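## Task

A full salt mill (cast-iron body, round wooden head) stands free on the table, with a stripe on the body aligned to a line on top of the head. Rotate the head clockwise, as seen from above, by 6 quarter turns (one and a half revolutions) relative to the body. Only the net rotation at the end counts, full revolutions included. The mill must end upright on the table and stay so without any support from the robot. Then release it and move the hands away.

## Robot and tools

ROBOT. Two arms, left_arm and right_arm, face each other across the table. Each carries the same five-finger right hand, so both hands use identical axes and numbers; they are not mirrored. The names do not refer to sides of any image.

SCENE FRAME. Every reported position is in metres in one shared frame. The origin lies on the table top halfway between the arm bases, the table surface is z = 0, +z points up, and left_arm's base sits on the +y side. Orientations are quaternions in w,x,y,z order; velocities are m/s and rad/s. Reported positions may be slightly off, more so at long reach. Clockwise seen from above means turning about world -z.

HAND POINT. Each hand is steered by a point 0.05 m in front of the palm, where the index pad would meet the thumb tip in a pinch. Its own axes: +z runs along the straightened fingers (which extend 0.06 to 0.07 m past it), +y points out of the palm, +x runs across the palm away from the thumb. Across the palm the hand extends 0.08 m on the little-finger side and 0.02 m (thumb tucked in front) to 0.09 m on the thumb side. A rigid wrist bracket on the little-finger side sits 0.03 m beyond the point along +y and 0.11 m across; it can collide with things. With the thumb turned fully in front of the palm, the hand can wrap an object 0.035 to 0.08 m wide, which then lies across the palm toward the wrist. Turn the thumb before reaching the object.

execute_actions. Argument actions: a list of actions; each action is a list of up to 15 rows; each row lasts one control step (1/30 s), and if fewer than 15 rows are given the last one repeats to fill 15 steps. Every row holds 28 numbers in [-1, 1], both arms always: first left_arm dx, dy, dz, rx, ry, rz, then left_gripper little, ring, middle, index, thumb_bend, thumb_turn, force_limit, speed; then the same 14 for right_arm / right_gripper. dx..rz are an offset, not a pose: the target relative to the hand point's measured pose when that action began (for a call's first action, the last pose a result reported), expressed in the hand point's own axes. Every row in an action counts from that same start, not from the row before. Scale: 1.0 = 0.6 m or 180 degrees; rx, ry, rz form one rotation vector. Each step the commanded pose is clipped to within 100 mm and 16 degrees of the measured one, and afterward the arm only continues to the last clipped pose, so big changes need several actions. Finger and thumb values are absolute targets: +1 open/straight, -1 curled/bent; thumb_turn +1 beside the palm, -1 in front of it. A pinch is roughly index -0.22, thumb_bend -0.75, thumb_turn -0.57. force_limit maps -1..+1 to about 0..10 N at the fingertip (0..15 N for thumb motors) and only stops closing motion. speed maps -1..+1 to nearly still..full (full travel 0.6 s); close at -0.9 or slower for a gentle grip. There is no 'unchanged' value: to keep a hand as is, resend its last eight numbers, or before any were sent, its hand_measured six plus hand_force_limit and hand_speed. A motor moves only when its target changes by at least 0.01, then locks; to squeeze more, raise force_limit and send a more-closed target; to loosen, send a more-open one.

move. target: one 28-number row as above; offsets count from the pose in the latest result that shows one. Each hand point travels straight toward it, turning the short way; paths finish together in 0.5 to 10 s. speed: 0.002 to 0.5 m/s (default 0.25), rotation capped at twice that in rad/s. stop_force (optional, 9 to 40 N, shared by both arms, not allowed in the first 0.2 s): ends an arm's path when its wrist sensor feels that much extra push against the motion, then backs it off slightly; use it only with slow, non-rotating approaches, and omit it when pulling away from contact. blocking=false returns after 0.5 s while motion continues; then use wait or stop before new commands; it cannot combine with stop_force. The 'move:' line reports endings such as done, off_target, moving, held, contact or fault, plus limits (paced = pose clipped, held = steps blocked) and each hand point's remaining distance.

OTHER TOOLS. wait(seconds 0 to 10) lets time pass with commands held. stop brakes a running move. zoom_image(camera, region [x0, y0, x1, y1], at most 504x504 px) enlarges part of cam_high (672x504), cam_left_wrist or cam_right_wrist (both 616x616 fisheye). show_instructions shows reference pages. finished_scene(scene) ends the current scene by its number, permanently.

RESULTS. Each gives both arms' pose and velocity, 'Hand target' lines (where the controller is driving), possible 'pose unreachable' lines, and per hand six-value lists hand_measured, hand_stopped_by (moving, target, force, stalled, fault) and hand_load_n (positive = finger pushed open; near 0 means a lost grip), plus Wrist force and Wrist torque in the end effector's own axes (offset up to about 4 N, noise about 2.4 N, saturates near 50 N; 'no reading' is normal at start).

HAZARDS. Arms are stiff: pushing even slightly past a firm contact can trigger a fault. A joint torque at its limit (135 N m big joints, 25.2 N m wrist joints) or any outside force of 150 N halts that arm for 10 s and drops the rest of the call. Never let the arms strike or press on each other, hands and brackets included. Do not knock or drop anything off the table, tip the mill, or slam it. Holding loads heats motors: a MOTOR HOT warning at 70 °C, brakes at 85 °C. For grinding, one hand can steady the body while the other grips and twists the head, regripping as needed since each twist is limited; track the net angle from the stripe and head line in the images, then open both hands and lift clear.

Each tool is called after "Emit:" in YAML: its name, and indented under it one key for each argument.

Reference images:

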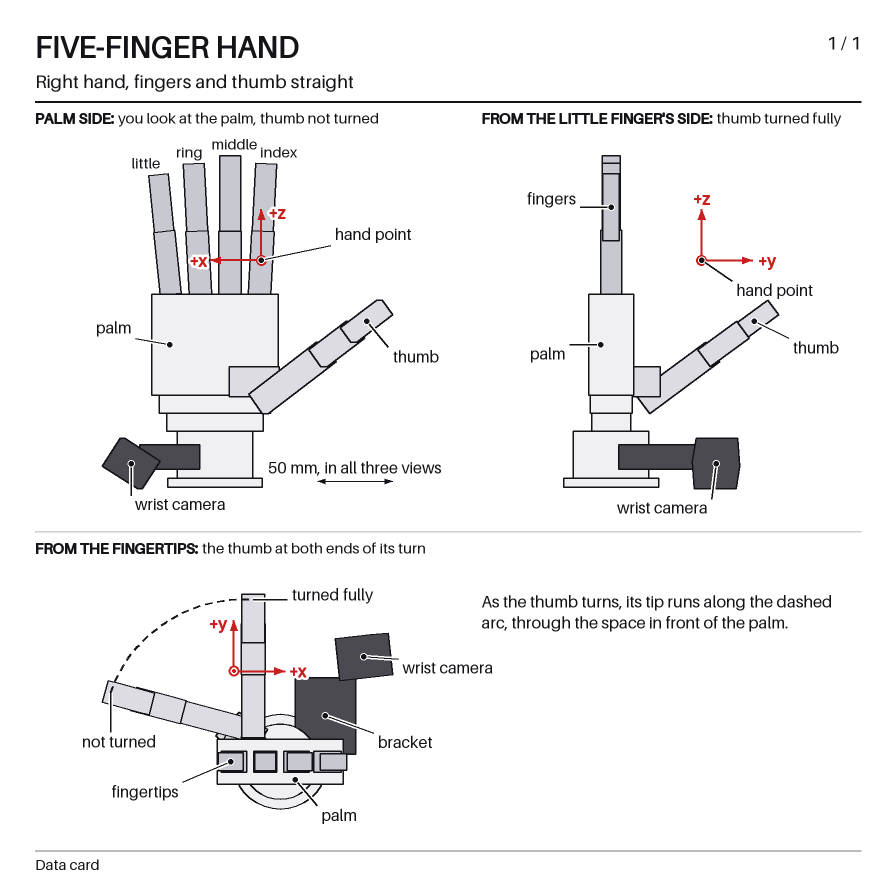

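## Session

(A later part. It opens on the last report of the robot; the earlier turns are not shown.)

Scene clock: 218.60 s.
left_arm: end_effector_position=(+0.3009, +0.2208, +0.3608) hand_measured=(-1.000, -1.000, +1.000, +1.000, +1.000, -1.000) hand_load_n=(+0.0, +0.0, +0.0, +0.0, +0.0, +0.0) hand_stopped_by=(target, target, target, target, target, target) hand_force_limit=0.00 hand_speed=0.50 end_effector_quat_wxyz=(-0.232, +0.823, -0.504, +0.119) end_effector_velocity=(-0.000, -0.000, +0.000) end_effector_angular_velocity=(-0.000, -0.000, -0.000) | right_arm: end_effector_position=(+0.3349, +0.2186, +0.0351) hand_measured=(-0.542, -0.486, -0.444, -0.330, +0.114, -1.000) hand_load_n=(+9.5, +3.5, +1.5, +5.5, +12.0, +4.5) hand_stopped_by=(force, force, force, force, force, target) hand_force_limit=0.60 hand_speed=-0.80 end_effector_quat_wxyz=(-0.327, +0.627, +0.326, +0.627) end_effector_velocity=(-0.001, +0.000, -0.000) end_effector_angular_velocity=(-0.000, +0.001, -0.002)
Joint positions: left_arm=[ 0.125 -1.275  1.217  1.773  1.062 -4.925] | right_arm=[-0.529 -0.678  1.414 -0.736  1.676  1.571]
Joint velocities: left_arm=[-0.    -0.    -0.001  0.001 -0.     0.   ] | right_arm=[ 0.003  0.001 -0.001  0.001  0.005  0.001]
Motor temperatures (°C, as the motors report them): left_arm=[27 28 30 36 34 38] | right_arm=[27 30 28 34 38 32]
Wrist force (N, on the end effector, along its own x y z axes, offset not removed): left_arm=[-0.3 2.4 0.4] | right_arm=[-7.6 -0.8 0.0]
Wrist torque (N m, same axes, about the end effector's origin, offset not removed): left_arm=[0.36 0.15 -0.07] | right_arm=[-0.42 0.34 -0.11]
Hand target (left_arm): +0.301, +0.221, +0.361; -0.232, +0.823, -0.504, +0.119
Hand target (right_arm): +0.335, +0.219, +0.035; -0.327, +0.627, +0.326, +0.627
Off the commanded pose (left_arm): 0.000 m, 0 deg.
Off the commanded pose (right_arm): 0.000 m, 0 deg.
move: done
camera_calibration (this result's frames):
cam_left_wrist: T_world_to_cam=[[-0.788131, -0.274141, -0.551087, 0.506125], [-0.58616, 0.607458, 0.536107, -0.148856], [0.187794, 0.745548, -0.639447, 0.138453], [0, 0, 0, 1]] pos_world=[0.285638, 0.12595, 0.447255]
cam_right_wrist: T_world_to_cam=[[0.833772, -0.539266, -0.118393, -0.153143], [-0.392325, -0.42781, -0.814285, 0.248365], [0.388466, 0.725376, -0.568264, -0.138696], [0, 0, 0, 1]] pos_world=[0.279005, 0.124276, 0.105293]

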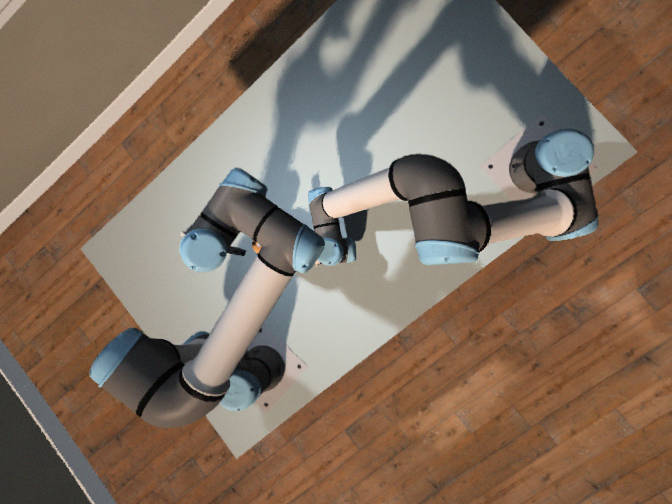

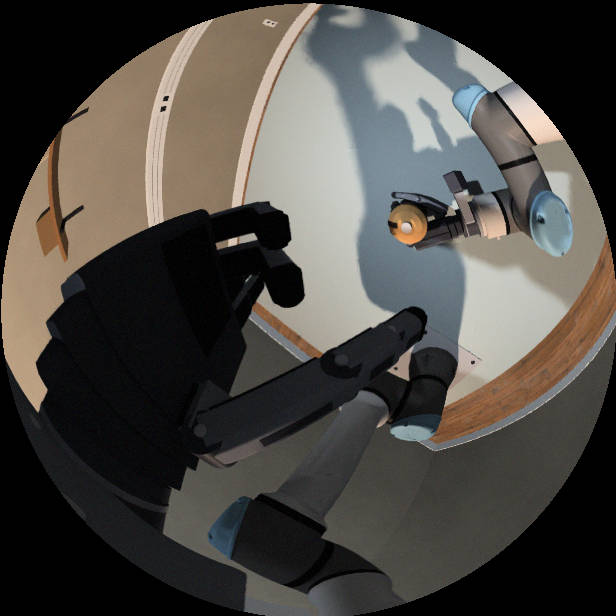

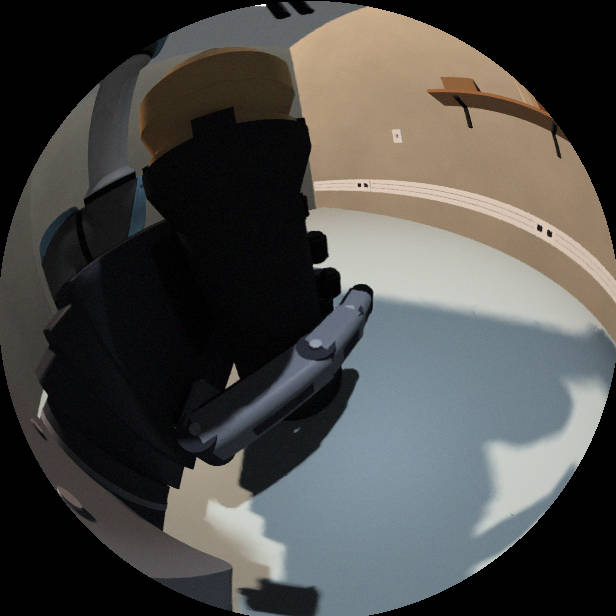

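Emit:
move:
  target: [0,0,0,0,0,0,-1,-1,1,1,1,-1,0,0.5, -0.018,0,0,0,0,0,-0.92,-0.92,-0.97,-0.97,-0.97,-1,0.6,-0.8]
  speed: 0.008
  stop_force: 9

Scene clock: 222.33 s.
left_arm: end_effector_position=(+0.3009, +0.2208, +0.3608) hand_measured=(-1.000, -1.000, +1.000, +1.000, +1.000, -1.000) hand_load_n=(+0.0, +0.0, +0.0, +0.0, +0.0, +0.0) hand_stopped_by=(target, target, target, target, target, target) hand_force_limit=0.00 hand_speed=0.50 end_effector_quat_wxyz=(-0.232, +0.823, -0.504, +0.119) end_effector_velocity=(-0.000, +0.000, +0.000) end_effector_angular_velocity=(+0.001, +0.000, -0.000) | right_arm: end_effector_position=(+0.3347, +0.2187, +0.0331) hand_measured=(-0.542, -0.486, -0.444, -0.330, +0.114, -1.000) hand_load_n=(+11.0, +3.5, +1.0, +4.5, +12.5, +3.0) hand_stopped_by=(force, force, force, force, force, target) hand_force_limit=0.60 hand_speed=-0.80 end_effector_quat_wxyz=(-0.327, +0.627, +0.326, +0.627) end_effector_velocity=(-0.001, +0.000, +0.002) end_effector_angular_velocity=(-0.002, +0.001, +0.001)
Joint positions: left_arm=[ 0.125 -1.275  1.217  1.773  1.062 -4.925] | right_arm=[-0.529 -0.674  1.414 -0.74   1.676  1.571]
Joint velocities: left_arm=[-0.    -0.001  0.001  0.001 -0.    -0.   ] | right_arm=[ 0.001 -0.004 -0.001  0.007 -0.    -0.   ]
Motor temperatures (°C, as the motors report them): left_arm=[27 28 30 36 34 38] | right_arm=[27 30 28 34 38 32]
Wrist force (N, on the end effector, along its own x y z axes, offset not removed): left_arm=[-0.6 2.5 -0.2] | right_arm=[9.3 -4.2 6.4]
Wrist torque (N m, same axes, about the end effector's origin, offset not removed): left_arm=[0.38 0.22 -0.11] | right_arm=[-1.15 -0.64 0.54]
Hand target (left_arm): +0.301, +0.221, +0.361; -0.232, +0.823, -0.504, +0.119
Hand target (right_arm): +0.335, +0.219, +0.033; -0.327, +0.627, +0.326, +0.627
Off the commanded pose (left_arm): 0.000 m, 0 deg.
Off the commanded pose (right_arm): 0.009 m, 0 deg.
move: contact (right_arm)
camera_calibration (this result's frames):
cam_left_wrist: T_world_to_cam=[[-0.788131, -0.274141, -0.551087, 0.506125], [-0.58616, 0.607458, 0.536107, -0.148856], [0.187794, 0.745548, -0.639447, 0.138453], [0, 0, 0, 1]] pos_world=[0.285638, 0.12595, 0.447255]
cam_right_wrist: T_world_to_cam=[[0.833771, -0.539278, -0.118346, -0.153202], [-0.392242, -0.427724, -0.81437, 0.246638], [0.388552, 0.725418, -0.568151, -0.139947], [0, 0, 0, 1]] pos_world=[0.278854, 0.124394, 0.103213]

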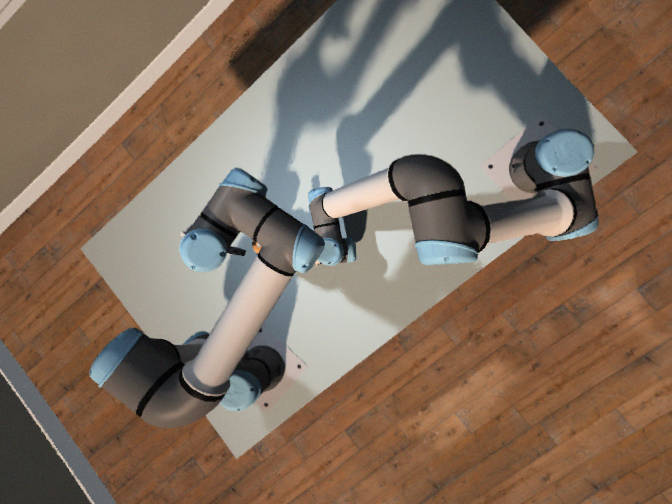

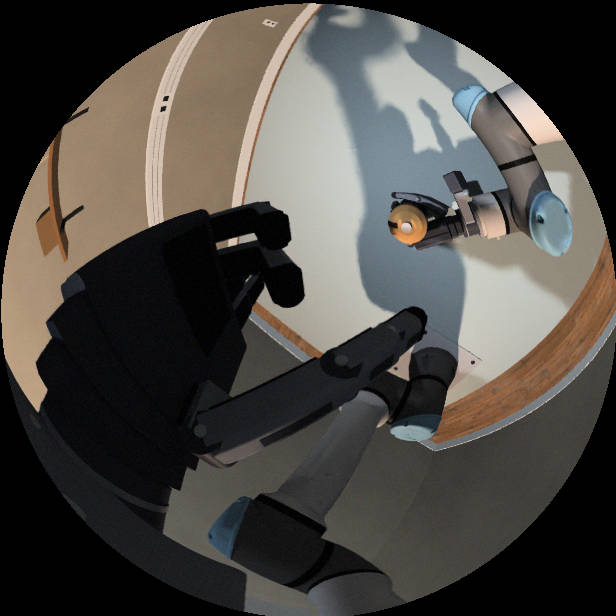

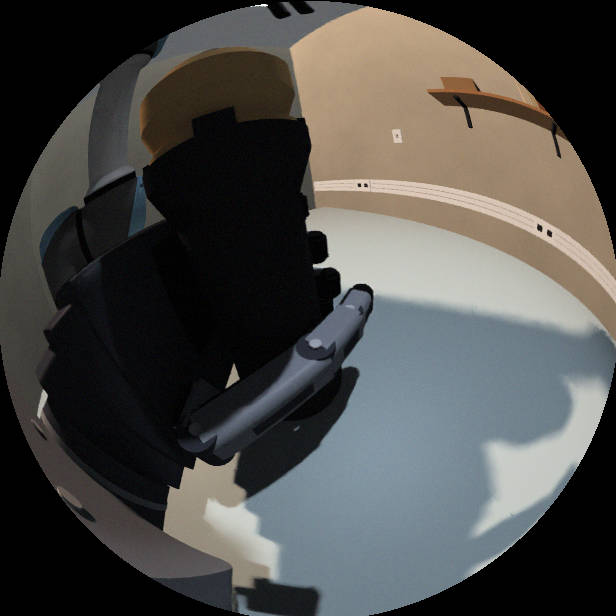

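Emit:
move:
  target: [0.008,0.127,0.169,0.0545,0.0093,-0.0078,-1,-1,1,1,1,-1,0,0.5, 0,0,0,0,0,0,-0.2,-0.2,-0.2,-0.15,0.35,-1,0.6,-0.7]
  speed: 0.2

Scene clock: 247.80 s.
left_arm: end_effector_position=(+0.2877, +0.2136, +0.2350) hand_measured=(-1.000, -1.000, +1.000, +1.000, +1.000, -1.000) hand_load_n=(+0.0, +0.0, +0.0, +0.0, +0.0, +0.0) hand_stopped_by=(target, target, target, target, target, target) hand_force_limit=0.00 hand_speed=0.50 end_effector_quat_wxyz=(-0.292, +0.805, -0.485, +0.176) end_effector_velocity=(+0.000, -0.001, -0.002) end_effector_angular_velocity=(-0.001, -0.003, +0.001) | right_arm: end_effector_position=(+0.3347, +0.2187, +0.0331) hand_measured=(-0.200, -0.200, -0.200, -0.150, +0.350, -1.000) hand_load_n=(+0.0, +0.0, +0.0, +0.0, +0.0, +0.0) hand_stopped_by=(target, target, target, target, target, target) hand_force_limit=0.60 hand_speed=-0.70 end_effector_quat_wxyz=(-0.327, +0.627, +0.326, +0.627) end_effector_velocity=(+0.000, -0.000, -0.000) end_effector_angular_velocity=(-0.000, -0.001, -0.000)
Joint positions: left_arm=[-0.012 -1.261  1.593  1.502  0.918 -5.128] | right_arm=[-0.529 -0.674  1.414 -0.74   1.676  1.571]
Joint velocities: left_arm=[-0.002  0.002  0.003 -0.004 -0.002 -0.004] | right_arm=[-0.001  0.     0.001 -0.002 -0.    -0.001]
Motor temperatures (°C, as the motors report them): left_arm=[27 28 30 36 34 38] | right_arm=[27 30 28 34 38 32]
Wrist force (N, on the end effector, along its own x y z axes, offset not removed): left_arm=[-0.1 1.8 0.1] | right_arm=[-0.1 -1.5 4.1]
Wrist torque (N m, same axes, about the end effector's origin, offset not removed): left_arm=[0.26 0.08 -0.08] | right_arm=[-0.76 -0.10 0.09]
Hand target (left_arm): +0.288, +0.214, +0.235; -0.293, +0.805, -0.485, +0.176
Hand target (right_arm): +0.335, +0.219, +0.033; -0.327, +0.627, +0.326, +0.627
Off the commanded pose (left_arm): 0.000 m, 0 deg.
Off the commanded pose (right_arm): 0.000 m, 0 deg.
move: done
camera_calibration (this result's frames):
cam_left_wrist: T_world_to_cam=[[-0.683048, -0.245418, -0.687907, 0.420265], [-0.670477, 0.584232, 0.45731, -0.0370125], [0.289665, 0.773591, -0.563606, 0.0126987], [0, 0, 0, 1]] pos_world=[0.258566, 0.114941, 0.313186]
cam_right_wrist: T_world_to_cam=[[0.833766, -0.539275, -0.118387, -0.153199], [-0.392271, -0.427708, -0.814364, 0.24664], [0.388532, 0.725429, -0.568151, -0.139943], [0, 0, 0, 1]] pos_world=[0.278854, 0.124392, 0.103209]

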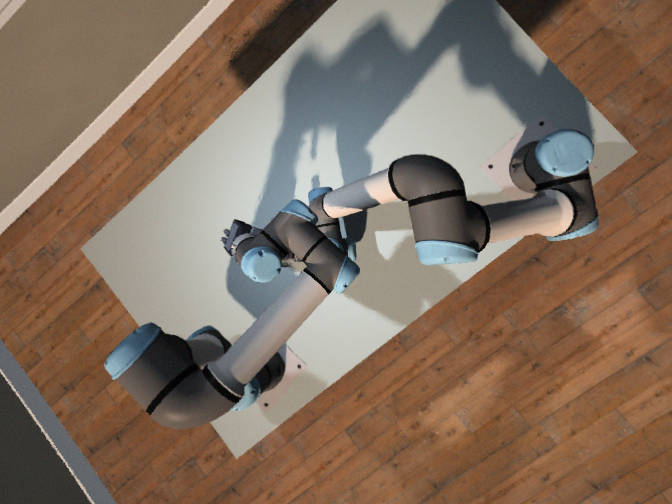

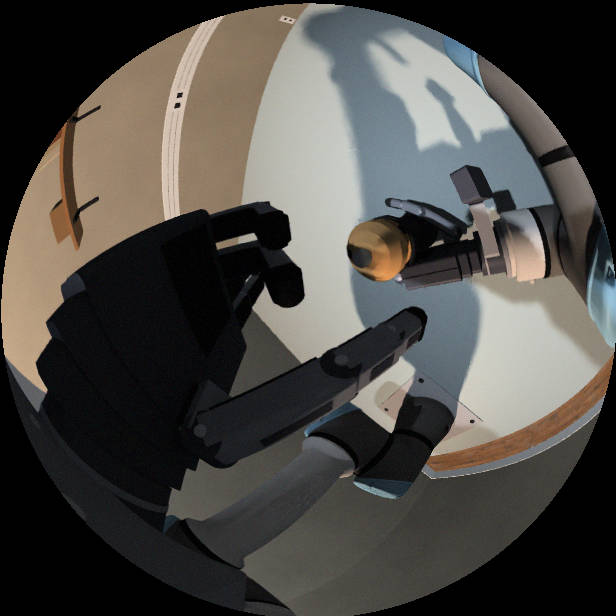

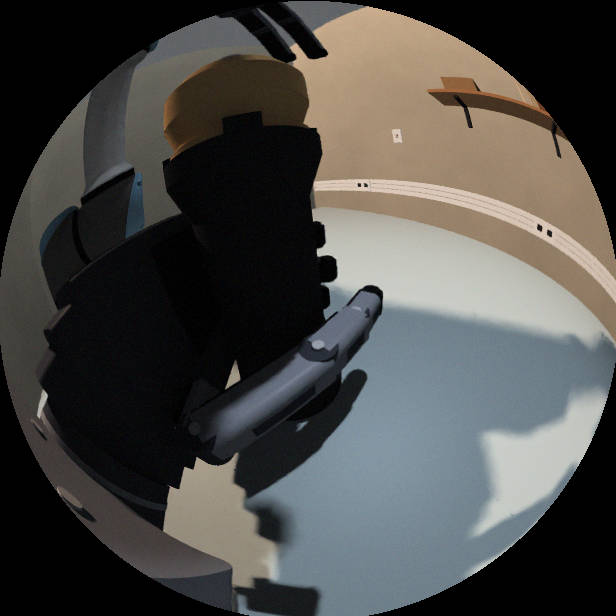

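Emit:
execute_actions:
  actions:
    - [[0,0,0,0,0,0,-1,-1,1,1,1,-1,0,0.5, -0.002,-0.001,0,0,-0.005,0.005,-0.2,-0.2,-0.2,-0.15,0.35,-1,0.6,-0.7],[0,0,0,0,0,0,-1,-1,1,1,1,-1,0,0.5, -0.004,-0.002,0,0,-0.01,0.01,-0.2,-0.2,-0.2,-0.15,0.35,-1,0.6,-0.7],[0,0,0,0,0,0,-1,-1,1,1,1,-1,0,0.5, -0.006,-0.003,0,0,-0.015,0.015,-0.2,-0.2,-0.2,-0.15,0.35,-1,0.6,-0.7],[0,0,0,0,0,0,-1,-1,1,1,1,-1,0,0.5, -0.007,-0.003,0,0,-0.02,0.02,-0.2,-0.2,-0.2,-0.15,0.35,-1,0.6,-0.7]]
    - [[0,0,0,0,0,0,-1,-1,1,1,1,-1,0,0.5, 0,0,0,0,0,0,-0.2,-0.2,-0.95,-0.95,-0.95,-1,1,-0.6]]
    - [[0,0,0,0,0,0,-1,-1,1,1,1,-1,0,0.5, 0,0,0,0,0,0,-0.9,-0.9,-0.95,-0.95,-0.95,-1,0.2,-0.6]]
    - [[0,0,0,0,0,0,-1,-1,1,1,1,-1,0,0.5, 0,0,0,0,0,0,-0.9,-0.9,-0.97,-0.97,-0.97,-1,1,-0.8]]

Scene clock: 262.93 s.
left_arm: end_effector_position=(+0.2877, +0.2136, +0.2349) hand_measured=(-1.000, -1.000, +1.000, +1.000, +1.000, -1.000) hand_load_n=(+0.0, +0.0, +0.0, +0.0, +0.0, +0.0) hand_stopped_by=(target, target, target, target, target, target) hand_force_limit=0.00 hand_speed=0.50 end_effector_quat_wxyz=(-0.292, +0.805, -0.485, +0.176) end_effector_velocity=(+0.000, -0.000, +0.000) end_effector_angular_velocity=(-0.000, +0.000, -0.001) | right_arm: end_effector_position=(+0.3332, +0.2197, +0.0290) hand_measured=(-0.562, -0.514, -0.474, -0.362, +0.140, -1.000) hand_load_n=(+10.5, +6.5, +4.5, +9.5, +14.5, +0.0) hand_stopped_by=(force, force, force, force, force, target) hand_force_limit=1.00 hand_speed=-0.80 end_effector_quat_wxyz=(-0.336, +0.656, +0.317, +0.597) end_effector_velocity=(-0.001, +0.001, +0.000) end_effector_angular_velocity=(+0.000, -0.002, +0.002)
Joint positions: left_arm=[-0.013 -1.261  1.593  1.502  0.918 -5.128] | right_arm=[-0.53  -0.682  1.382 -0.638  1.672  1.639]
Joint velocities: left_arm=[ 0.    -0.    -0.001  0.     0.     0.001] | right_arm=[ 0.002 -0.     0.001 -0.002 -0.    -0.002]
Motor temperatures (°C, as the motors report them): left_arm=[27 28 30 36 34 38] | right_arm=[27 30 28 34 38 32]
Wrist force (N, on the end effector, along its own x y z axes, offset not removed): left_arm=[-1.5 0.8 -0.7] | right_arm=[9.0 1.8 -0.6]
Wrist torque (N m, same axes, about the end effector's origin, offset not removed): left_arm=[0.10 0.32 -0.21] | right_arm=[-0.23 -0.11 -0.51]
Hand target (left_arm): +0.288, +0.214, +0.235; -0.292, +0.805, -0.485, +0.176
Hand target (right_arm): +0.333, +0.220, +0.029; -0.336, +0.656, +0.317, +0.597
Off the commanded pose (left_arm): 0.000 m, 0 deg.
Off the commanded pose (right_arm): 0.000 m, 0 deg.
camera_calibration (this result's frames):
cam_left_wrist: T_world_to_cam=[[-0.683102, -0.24518, -0.687938, 0.420143], [-0.670373, 0.584256, 0.457433, -0.0370417], [0.289778, 0.773649, -0.563468, 0.0126457], [0, 0, 0, 1]] pos_world=[0.258505, 0.114869, 0.313102]
cam_right_wrist: T_world_to_cam=[[0.821016, -0.541428, -0.181076, -0.145366], [-0.459994, -0.439503, -0.771519, 0.267135], [0.338139, 0.716723, -0.609893, -0.122454], [0, 0, 0, 1]] pos_world=[0.283635, 0.126467, 0.105094]

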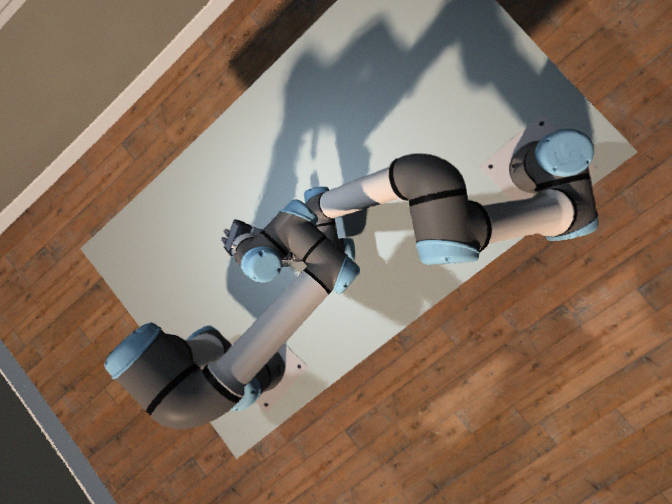

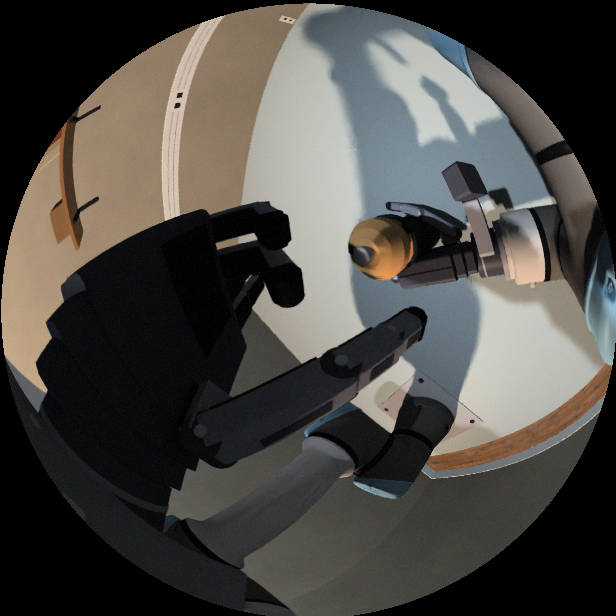

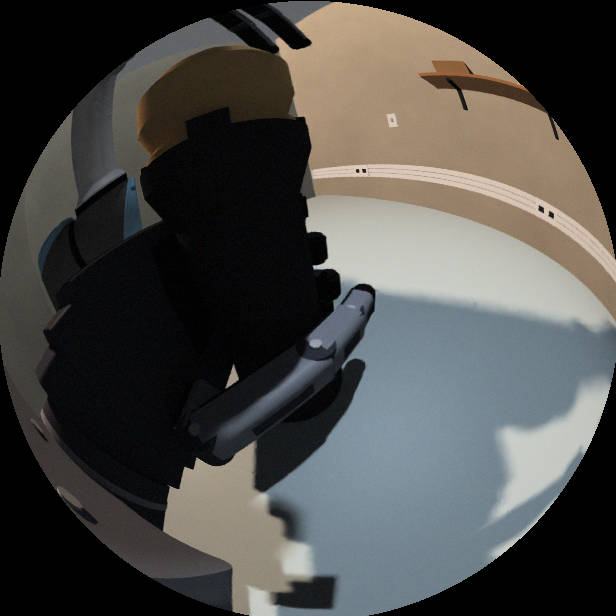

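Emit:
zoom_image:
  camera: "cam_left_wrist"
  region: [320, 190, 460, 310]

Region (320, 190, 460, 310) of cam_left_wrist's 616x616 image, scaled by 3.600, with more detail than that image has; it fills the top 432 rows of this view, and the rest is white.

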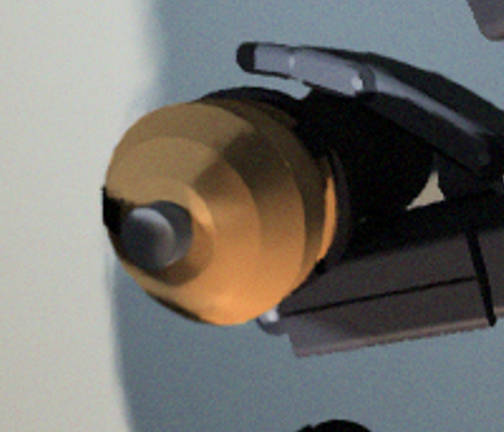

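Emit:
move:
  target: [0.010,0.0767,0.100,0,0,0,-1,-1,0.75,0.75,0.6,-1,0,0.5, 0,0,0,0,0,-0.006,-0.9,-0.9,-0.97,-0.97,-0.97,-1,1,-0.8]
  speed: 0.1

Scene clock: 287.47 s.
left_arm: end_effector_position=(+0.2933, +0.2097, +0.1596) hand_measured=(-1.000, -1.000, +0.750, +0.750, +0.600, -1.000) hand_load_n=(+0.0, +0.0, +0.0, +0.0, +0.0, +0.0) hand_stopped_by=(target, target, target, target, target, target) hand_force_limit=0.00 hand_speed=0.50 end_effector_quat_wxyz=(-0.292, +0.805, -0.485, +0.176) end_effector_velocity=(+0.000, +0.000, -0.002) end_effector_angular_velocity=(+0.001, +0.000, +0.000) | right_arm: end_effector_position=(+0.3332, +0.2197, +0.0290) hand_measured=(-0.562, -0.514, -0.474, -0.362, +0.140, -1.000) hand_load_n=(+10.5, +6.5, +4.5, +9.5, +14.0, +0.5) hand_stopped_by=(force, force, force, force, force, target) hand_force_limit=1.00 hand_speed=-0.80 end_effector_quat_wxyz=(-0.330, +0.653, +0.323, +0.601) end_effector_velocity=(+0.000, -0.001, -0.001) end_effector_angular_velocity=(-0.001, +0.000, -0.001)
Joint positions: left_arm=[-0.    -1.175  1.68   1.32   0.915 -5.113] | right_arm=[-0.529 -0.681  1.381 -0.64   1.673  1.62 ]
Joint velocities: left_arm=[ 0.001  0.003  0.002 -0.005 -0.     0.001] | right_arm=[-0.001  0.     0.001 -0.     0.001 -0.   ]
Motor temperatures (°C, as the motors report them): left_arm=[27 28 30 36 34 38] | right_arm=[27 30 28 34 38 32]
Wrist force (N, on the end effector, along its own x y z axes, offset not removed): left_arm=[0.2 1.6 0.2] | right_arm=[6.1 -4.8 1.8]
Wrist torque (N m, same axes, about the end effector's origin, offset not removed): left_arm=[0.22 0.03 -0.08] | right_arm=[-0.73 -0.19 -0.07]
Hand target (left_arm): +0.293, +0.210, +0.159; -0.292, +0.805, -0.485, +0.176
Hand target (right_arm): +0.333, +0.220, +0.029; -0.330, +0.653, +0.323, +0.601
Off the commanded pose (left_arm): 0.000 m, 0 deg.
Off the commanded pose (right_arm): 0.000 m, 0 deg.
move: done
camera_calibration (this result's frames):
cam_left_wrist: T_world_to_cam=[[-0.683113, -0.245188, -0.687924, 0.37125], [-0.670372, 0.584246, 0.457448, 0.0034679], [0.289756, 0.773654, -0.563473, -0.0283987], [0, 0, 0, 1]] pos_world=[0.26416, 0.110971, 0.237804]
cam_right_wrist: T_world_to_cam=[[0.824279, -0.542337, -0.162589, -0.146794], [-0.447593, -0.448318, -0.773739, 0.264999], [0.346735, 0.71055, -0.612285, -0.123895], [0, 0, 0, 1]] pos_world=[0.28257, 0.127226, 0.105314]

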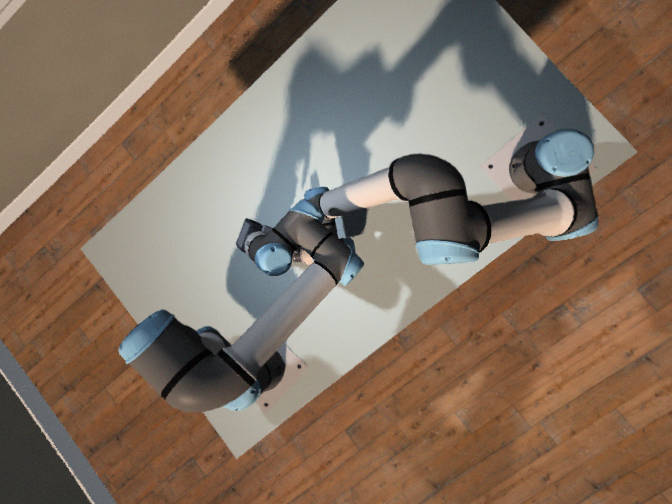

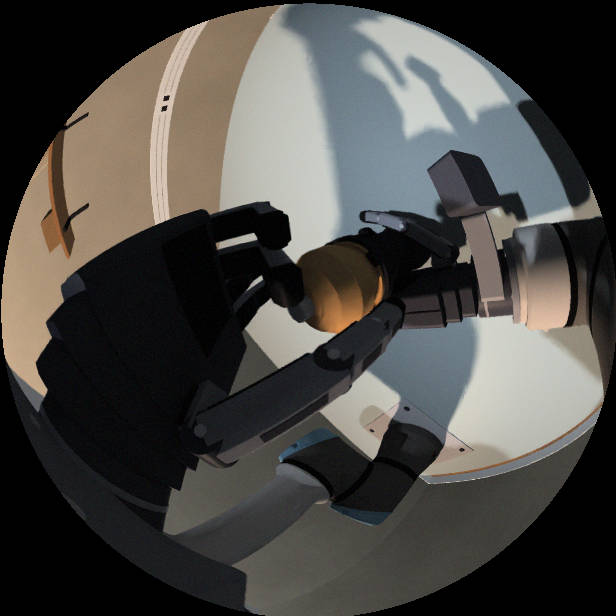

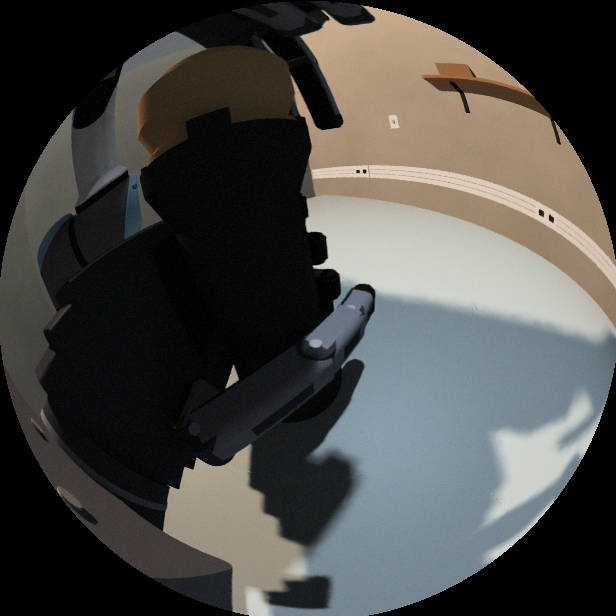

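Emit:
zoom_image:
  camera: "cam_right_wrist"
  region: [40, 0, 400, 240]

Emit:
zoom_image:
  camera: "cam_left_wrist"
  region: [210, 180, 450, 400]

Region (40, 0, 400, 240) of cam_right_wrist's 616x616 image, scaled by 1.400, with more detail than that image has.

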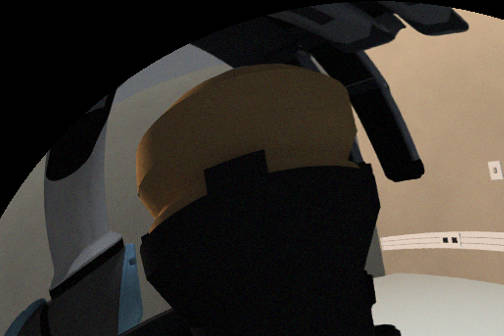

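Region (210, 180, 450, 400) of cam_left_wrist's 616x616 image, scaled by 2.100, with more detail than that image has; it fills the top 462 rows of this view, and the rest is white.

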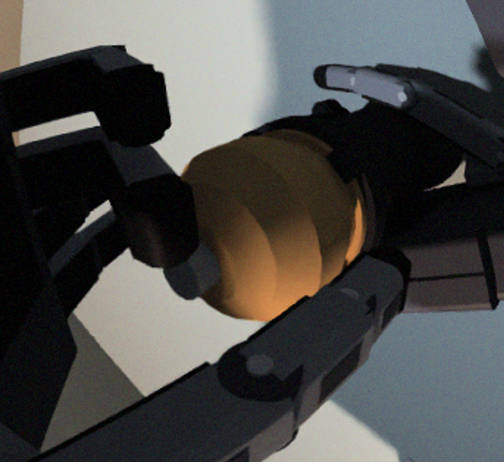

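Emit:
move:
  target: [-0.003,-0.0307,0.0142,0,0,0,-1,-1,0.6,0.6,1,-1,0,0.5, 0,0,0,0,0,0,-0.9,-0.9,-0.97,-0.97,-0.97,-1,1,-0.8]
  speed: 0.05

Emit:
execute_actions:
  actions:
    - [[0,0,0,0,0,0,-1,-1,-0.5,-0.5,-0.5,-1,0.2,-0.7, 0,0,0,0,0,0,-0.9,-0.9,-0.97,-0.97,-0.97,-1,1,-0.8]]
    - [[0,0,0,0,0,0,-1,-1,-0.5,-0.5,-0.5,-1,0.2,-0.7, 0,0,0,0,0,0,-0.9,-0.9,-0.97,-0.97,-0.97,-1,1,-0.8]]
    - [[0,0,0,0,0,0,-1,-1,-0.5,-0.5,-0.5,-1,0.2,-0.7, 0,0,0,0,0,0,-0.9,-0.9,-0.97,-0.97,-0.97,-1,1,-0.8]]

Scene clock: 404.23 s.
left_arm: end_effector_position=(+0.3096, +0.2204, +0.1648) hand_measured=(-1.000, -1.000, +0.600, +0.600, +1.000, -1.000) hand_load_n=(+0.0, +0.0, +0.0, +0.0, +0.0, +0.0) hand_stopped_by=(target, target, target, target, target, target) hand_force_limit=0.00 hand_speed=0.50 end_effector_quat_wxyz=(-0.292, +0.805, -0.485, +0.176) end_effector_velocity=(+0.001, +0.001, -0.000) end_effector_angular_velocity=(+0.002, +0.001, -0.001) | right_arm: end_effector_position=(+0.3332, +0.2197, +0.0290) hand_measured=(-0.562, -0.514, -0.474, -0.362, +0.140, -1.000) hand_load_n=(+10.5, +6.5, +4.5, +9.5, +14.0, +0.5) hand_stopped_by=(force, force, force, force, force, target) hand_force_limit=1.00 hand_speed=-0.80 end_effector_quat_wxyz=(-0.330, +0.653, +0.323, +0.601) end_effector_velocity=(+0.001, +0.001, +0.001) end_effector_angular_velocity=(+0.002, +0.000, -0.001)
Joint positions: left_arm=[ 0.044 -1.186  1.671  1.306  0.904 -5.059] | right_arm=[-0.529 -0.681  1.381 -0.64   1.673  1.62 ]
Joint velocities: left_arm=[ 0.004  0.     0.    -0.002 -0.001  0.006] | right_arm=[-0.    -0.    -0.003  0.002  0.001  0.001]
Motor temperatures (°C, as the motors report them): left_arm=[27 28 30 36 34 38] | right_arm=[27 30 28 34 38 32]
Wrist force (N, on the end effector, along its own x y z axes, offset not removed): left_arm=[0.1 0.7 -1.5] | right_arm=[8.3 -4.3 2.4]
Wrist torque (N m, same axes, about the end effector's origin, offset not removed): left_arm=[0.28 0.15 -0.11] | right_arm=[-0.81 -0.63 0.11]
Hand target (left_arm): +0.310, +0.220, +0.165; -0.292, +0.805, -0.485, +0.176
Hand target (right_arm): +0.333, +0.220, +0.029; -0.330, +0.653, +0.323, +0.601
Off the commanded pose (left_arm): 0.000 m, 0 deg.
Off the commanded pose (right_arm): 0.000 m, 0 deg.
move: done
camera_calibration (this result's frames):
cam_left_wrist: T_world_to_cam=[[-0.683147, -0.2452, -0.687886, 0.388598], [-0.670354, 0.58424, 0.457481, 0.00576362], [0.289716, 0.773654, -0.563493, -0.0384278], [0, 0, 0, 1]] pos_world=[0.280466, 0.121647, 0.24302]
cam_right_wrist: T_world_to_cam=[[0.824288, -0.542336, -0.162545, -0.146797], [-0.447558, -0.448335, -0.773749, 0.264996], [0.346758, 0.710541, -0.612283, -0.123899], [0, 0, 0, 1]] pos_world=[0.282567, 0.127229, 0.105318]

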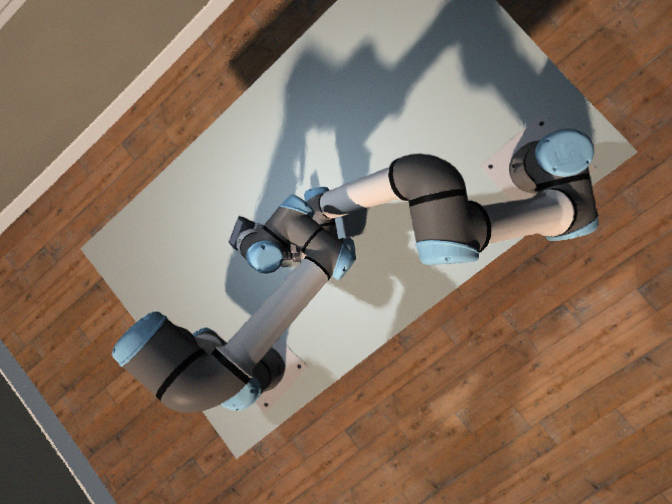

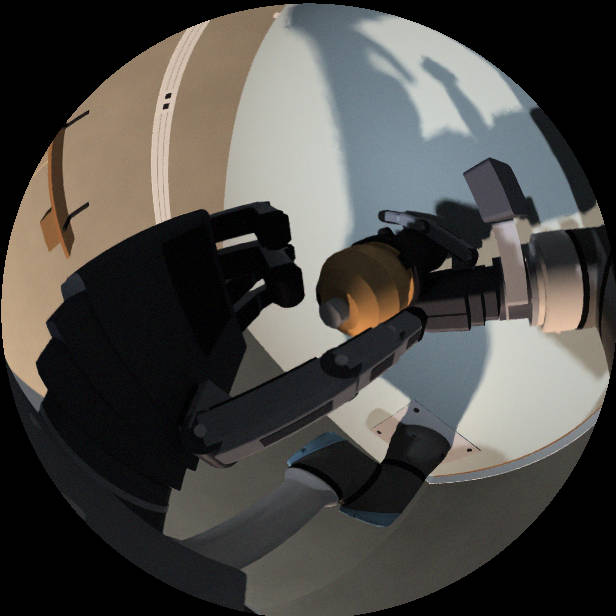

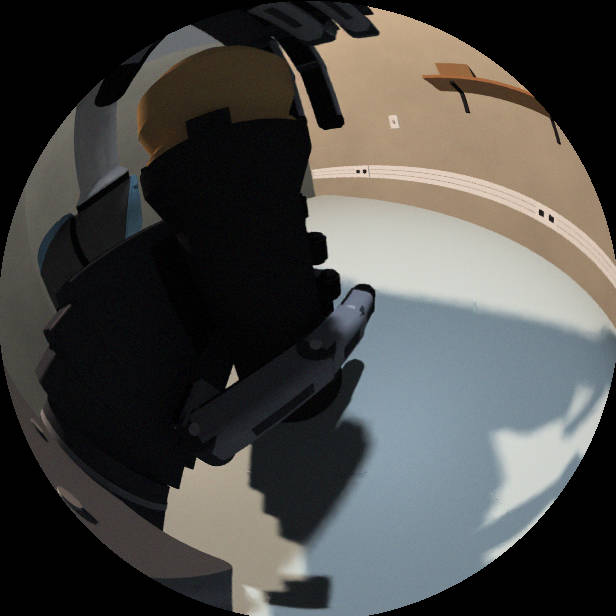

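Scene clock: 405.73 s.
left_arm: end_effector_position=(+0.3097, +0.2204, +0.1649) hand_measured=(-1.000, -1.000, +0.072, +0.022, +0.648, -1.000) hand_load_n=(+0.0, +0.0, +5.5, +8.0, +9.0, +0.0) hand_stopped_by=(target, target, force, force, force, target) hand_force_limit=0.20 hand_speed=-0.70 end_effector_quat_wxyz=(-0.292, +0.805, -0.485, +0.176) end_effector_velocity=(+0.000, +0.001, -0.001) end_effector_angular_velocity=(+0.003, +0.001, +0.000) | right_arm: end_effector_position=(+0.3332, +0.2197, +0.0290) hand_measured=(-0.562, -0.514, -0.474, -0.362, +0.140, -1.000) hand_load_n=(+9.0, +5.5, +4.0, +9.0, +14.0, +0.5) hand_stopped_by=(force, force, force, force, force, target) hand_force_limit=1.00 hand_speed=-0.80 end_effector_quat_wxyz=(-0.330, +0.653, +0.323, +0.601) end_effector_velocity=(+0.001, -0.000, +0.000) end_effector_angular_velocity=(-0.000, -0.001, -0.003)
Joint positions: left_arm=[ 0.044 -1.186  1.671  1.306  0.904 -5.059] | right_arm=[-0.529 -0.681  1.381 -0.64   1.673  1.62 ]
Joint velocities: left_arm=[ 0.     0.002  0.001 -0.    -0.     0.   ] | right_arm=[-0.    -0.    -0.     0.     0.002 -0.001]
Motor temperatures (°C, as the motors report them): left_arm=[27 28 30 36 34 38] | right_arm=[27 30 28 34 38 32]
Wrist force (N, on the end effector, along its own x y z axes, offset not removed): left_arm=[0.9 -0.6 2.9] | right_arm=[7.8 -2.8 -4.4]
Wrist torque (N m, same axes, about the end effector's origin, offset not removed): left_arm=[0.37 0.03 -0.12] | right_arm=[-0.31 -0.12 -0.27]
Hand target (left_arm): +0.310, +0.220, +0.165; -0.292, +0.805, -0.485, +0.176
Hand target (right_arm): +0.333, +0.220, +0.029; -0.330, +0.653, +0.323, +0.601
Off the commanded pose (left_arm): 0.000 m, 0 deg.
Off the commanded pose (right_arm): 0.000 m, 0 deg.
camera_calibration (this result's frames):
cam_left_wrist: T_world_to_cam=[[-0.683104, -0.245303, -0.687892, 0.388662], [-0.670417, 0.584219, 0.457416, 0.00581464], [0.289674, 0.773637, -0.563537, -0.0384289], [0, 0, 0, 1]] pos_world=[0.280527, 0.121673, 0.243042]
cam_right_wrist: T_world_to_cam=[[0.824286, -0.54234, -0.162544, -0.146794], [-0.447559, -0.448333, -0.77375, 0.264995], [0.346761, 0.710539, -0.612283, -0.123899], [0, 0, 0, 1]] pos_world=[0.282565, 0.127229, 0.105318]

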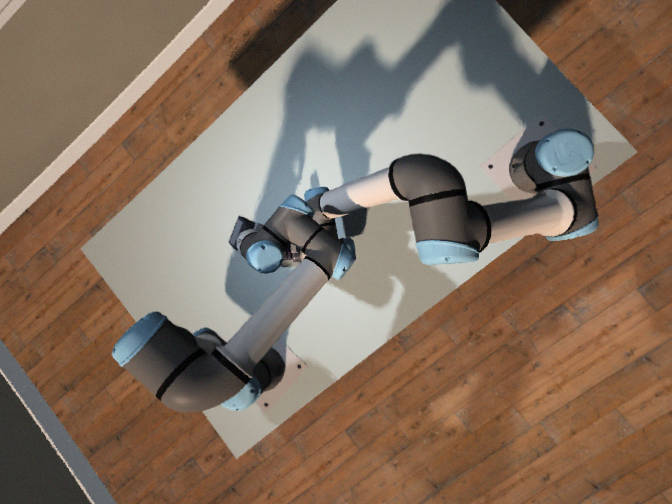

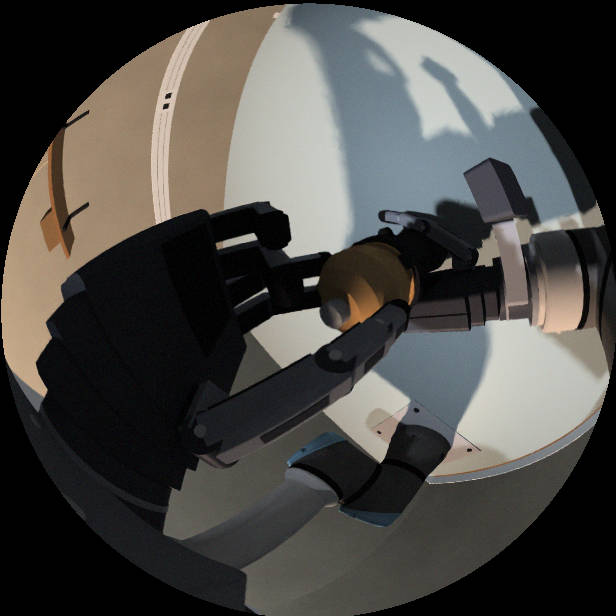

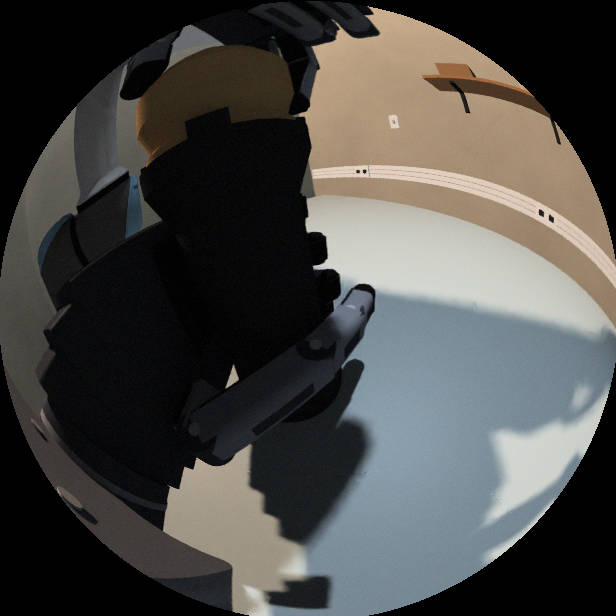

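Emit:
zoom_image:
  camera: "cam_right_wrist"
  region: [90, 0, 390, 200]

Emit:
zoom_image:
  camera: "cam_left_wrist"
  region: [260, 200, 460, 380]

Region (90, 0, 390, 200) of cam_right_wrist's 616x616 image, scaled by 1.680, with more detail than that image has.

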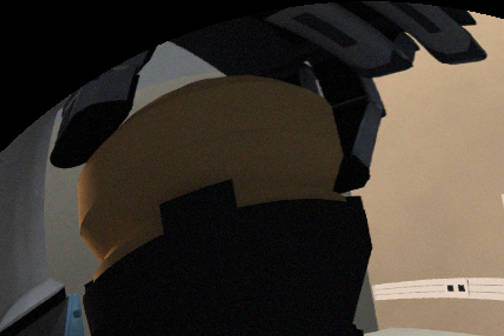

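Region (260, 200, 460, 380) of cam_left_wrist's 616x616 image, scaled by 2.520, with more detail than that image has; it fills the top 454 rows of this view, and the rest is white.

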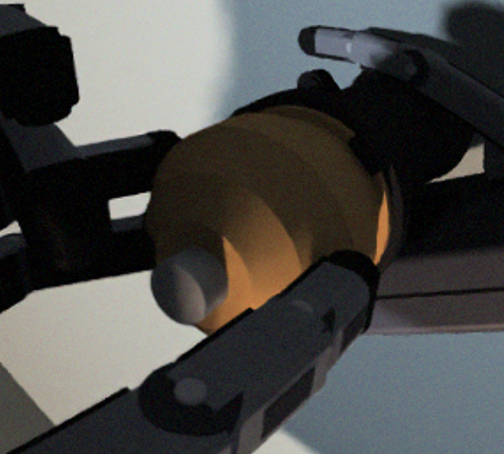

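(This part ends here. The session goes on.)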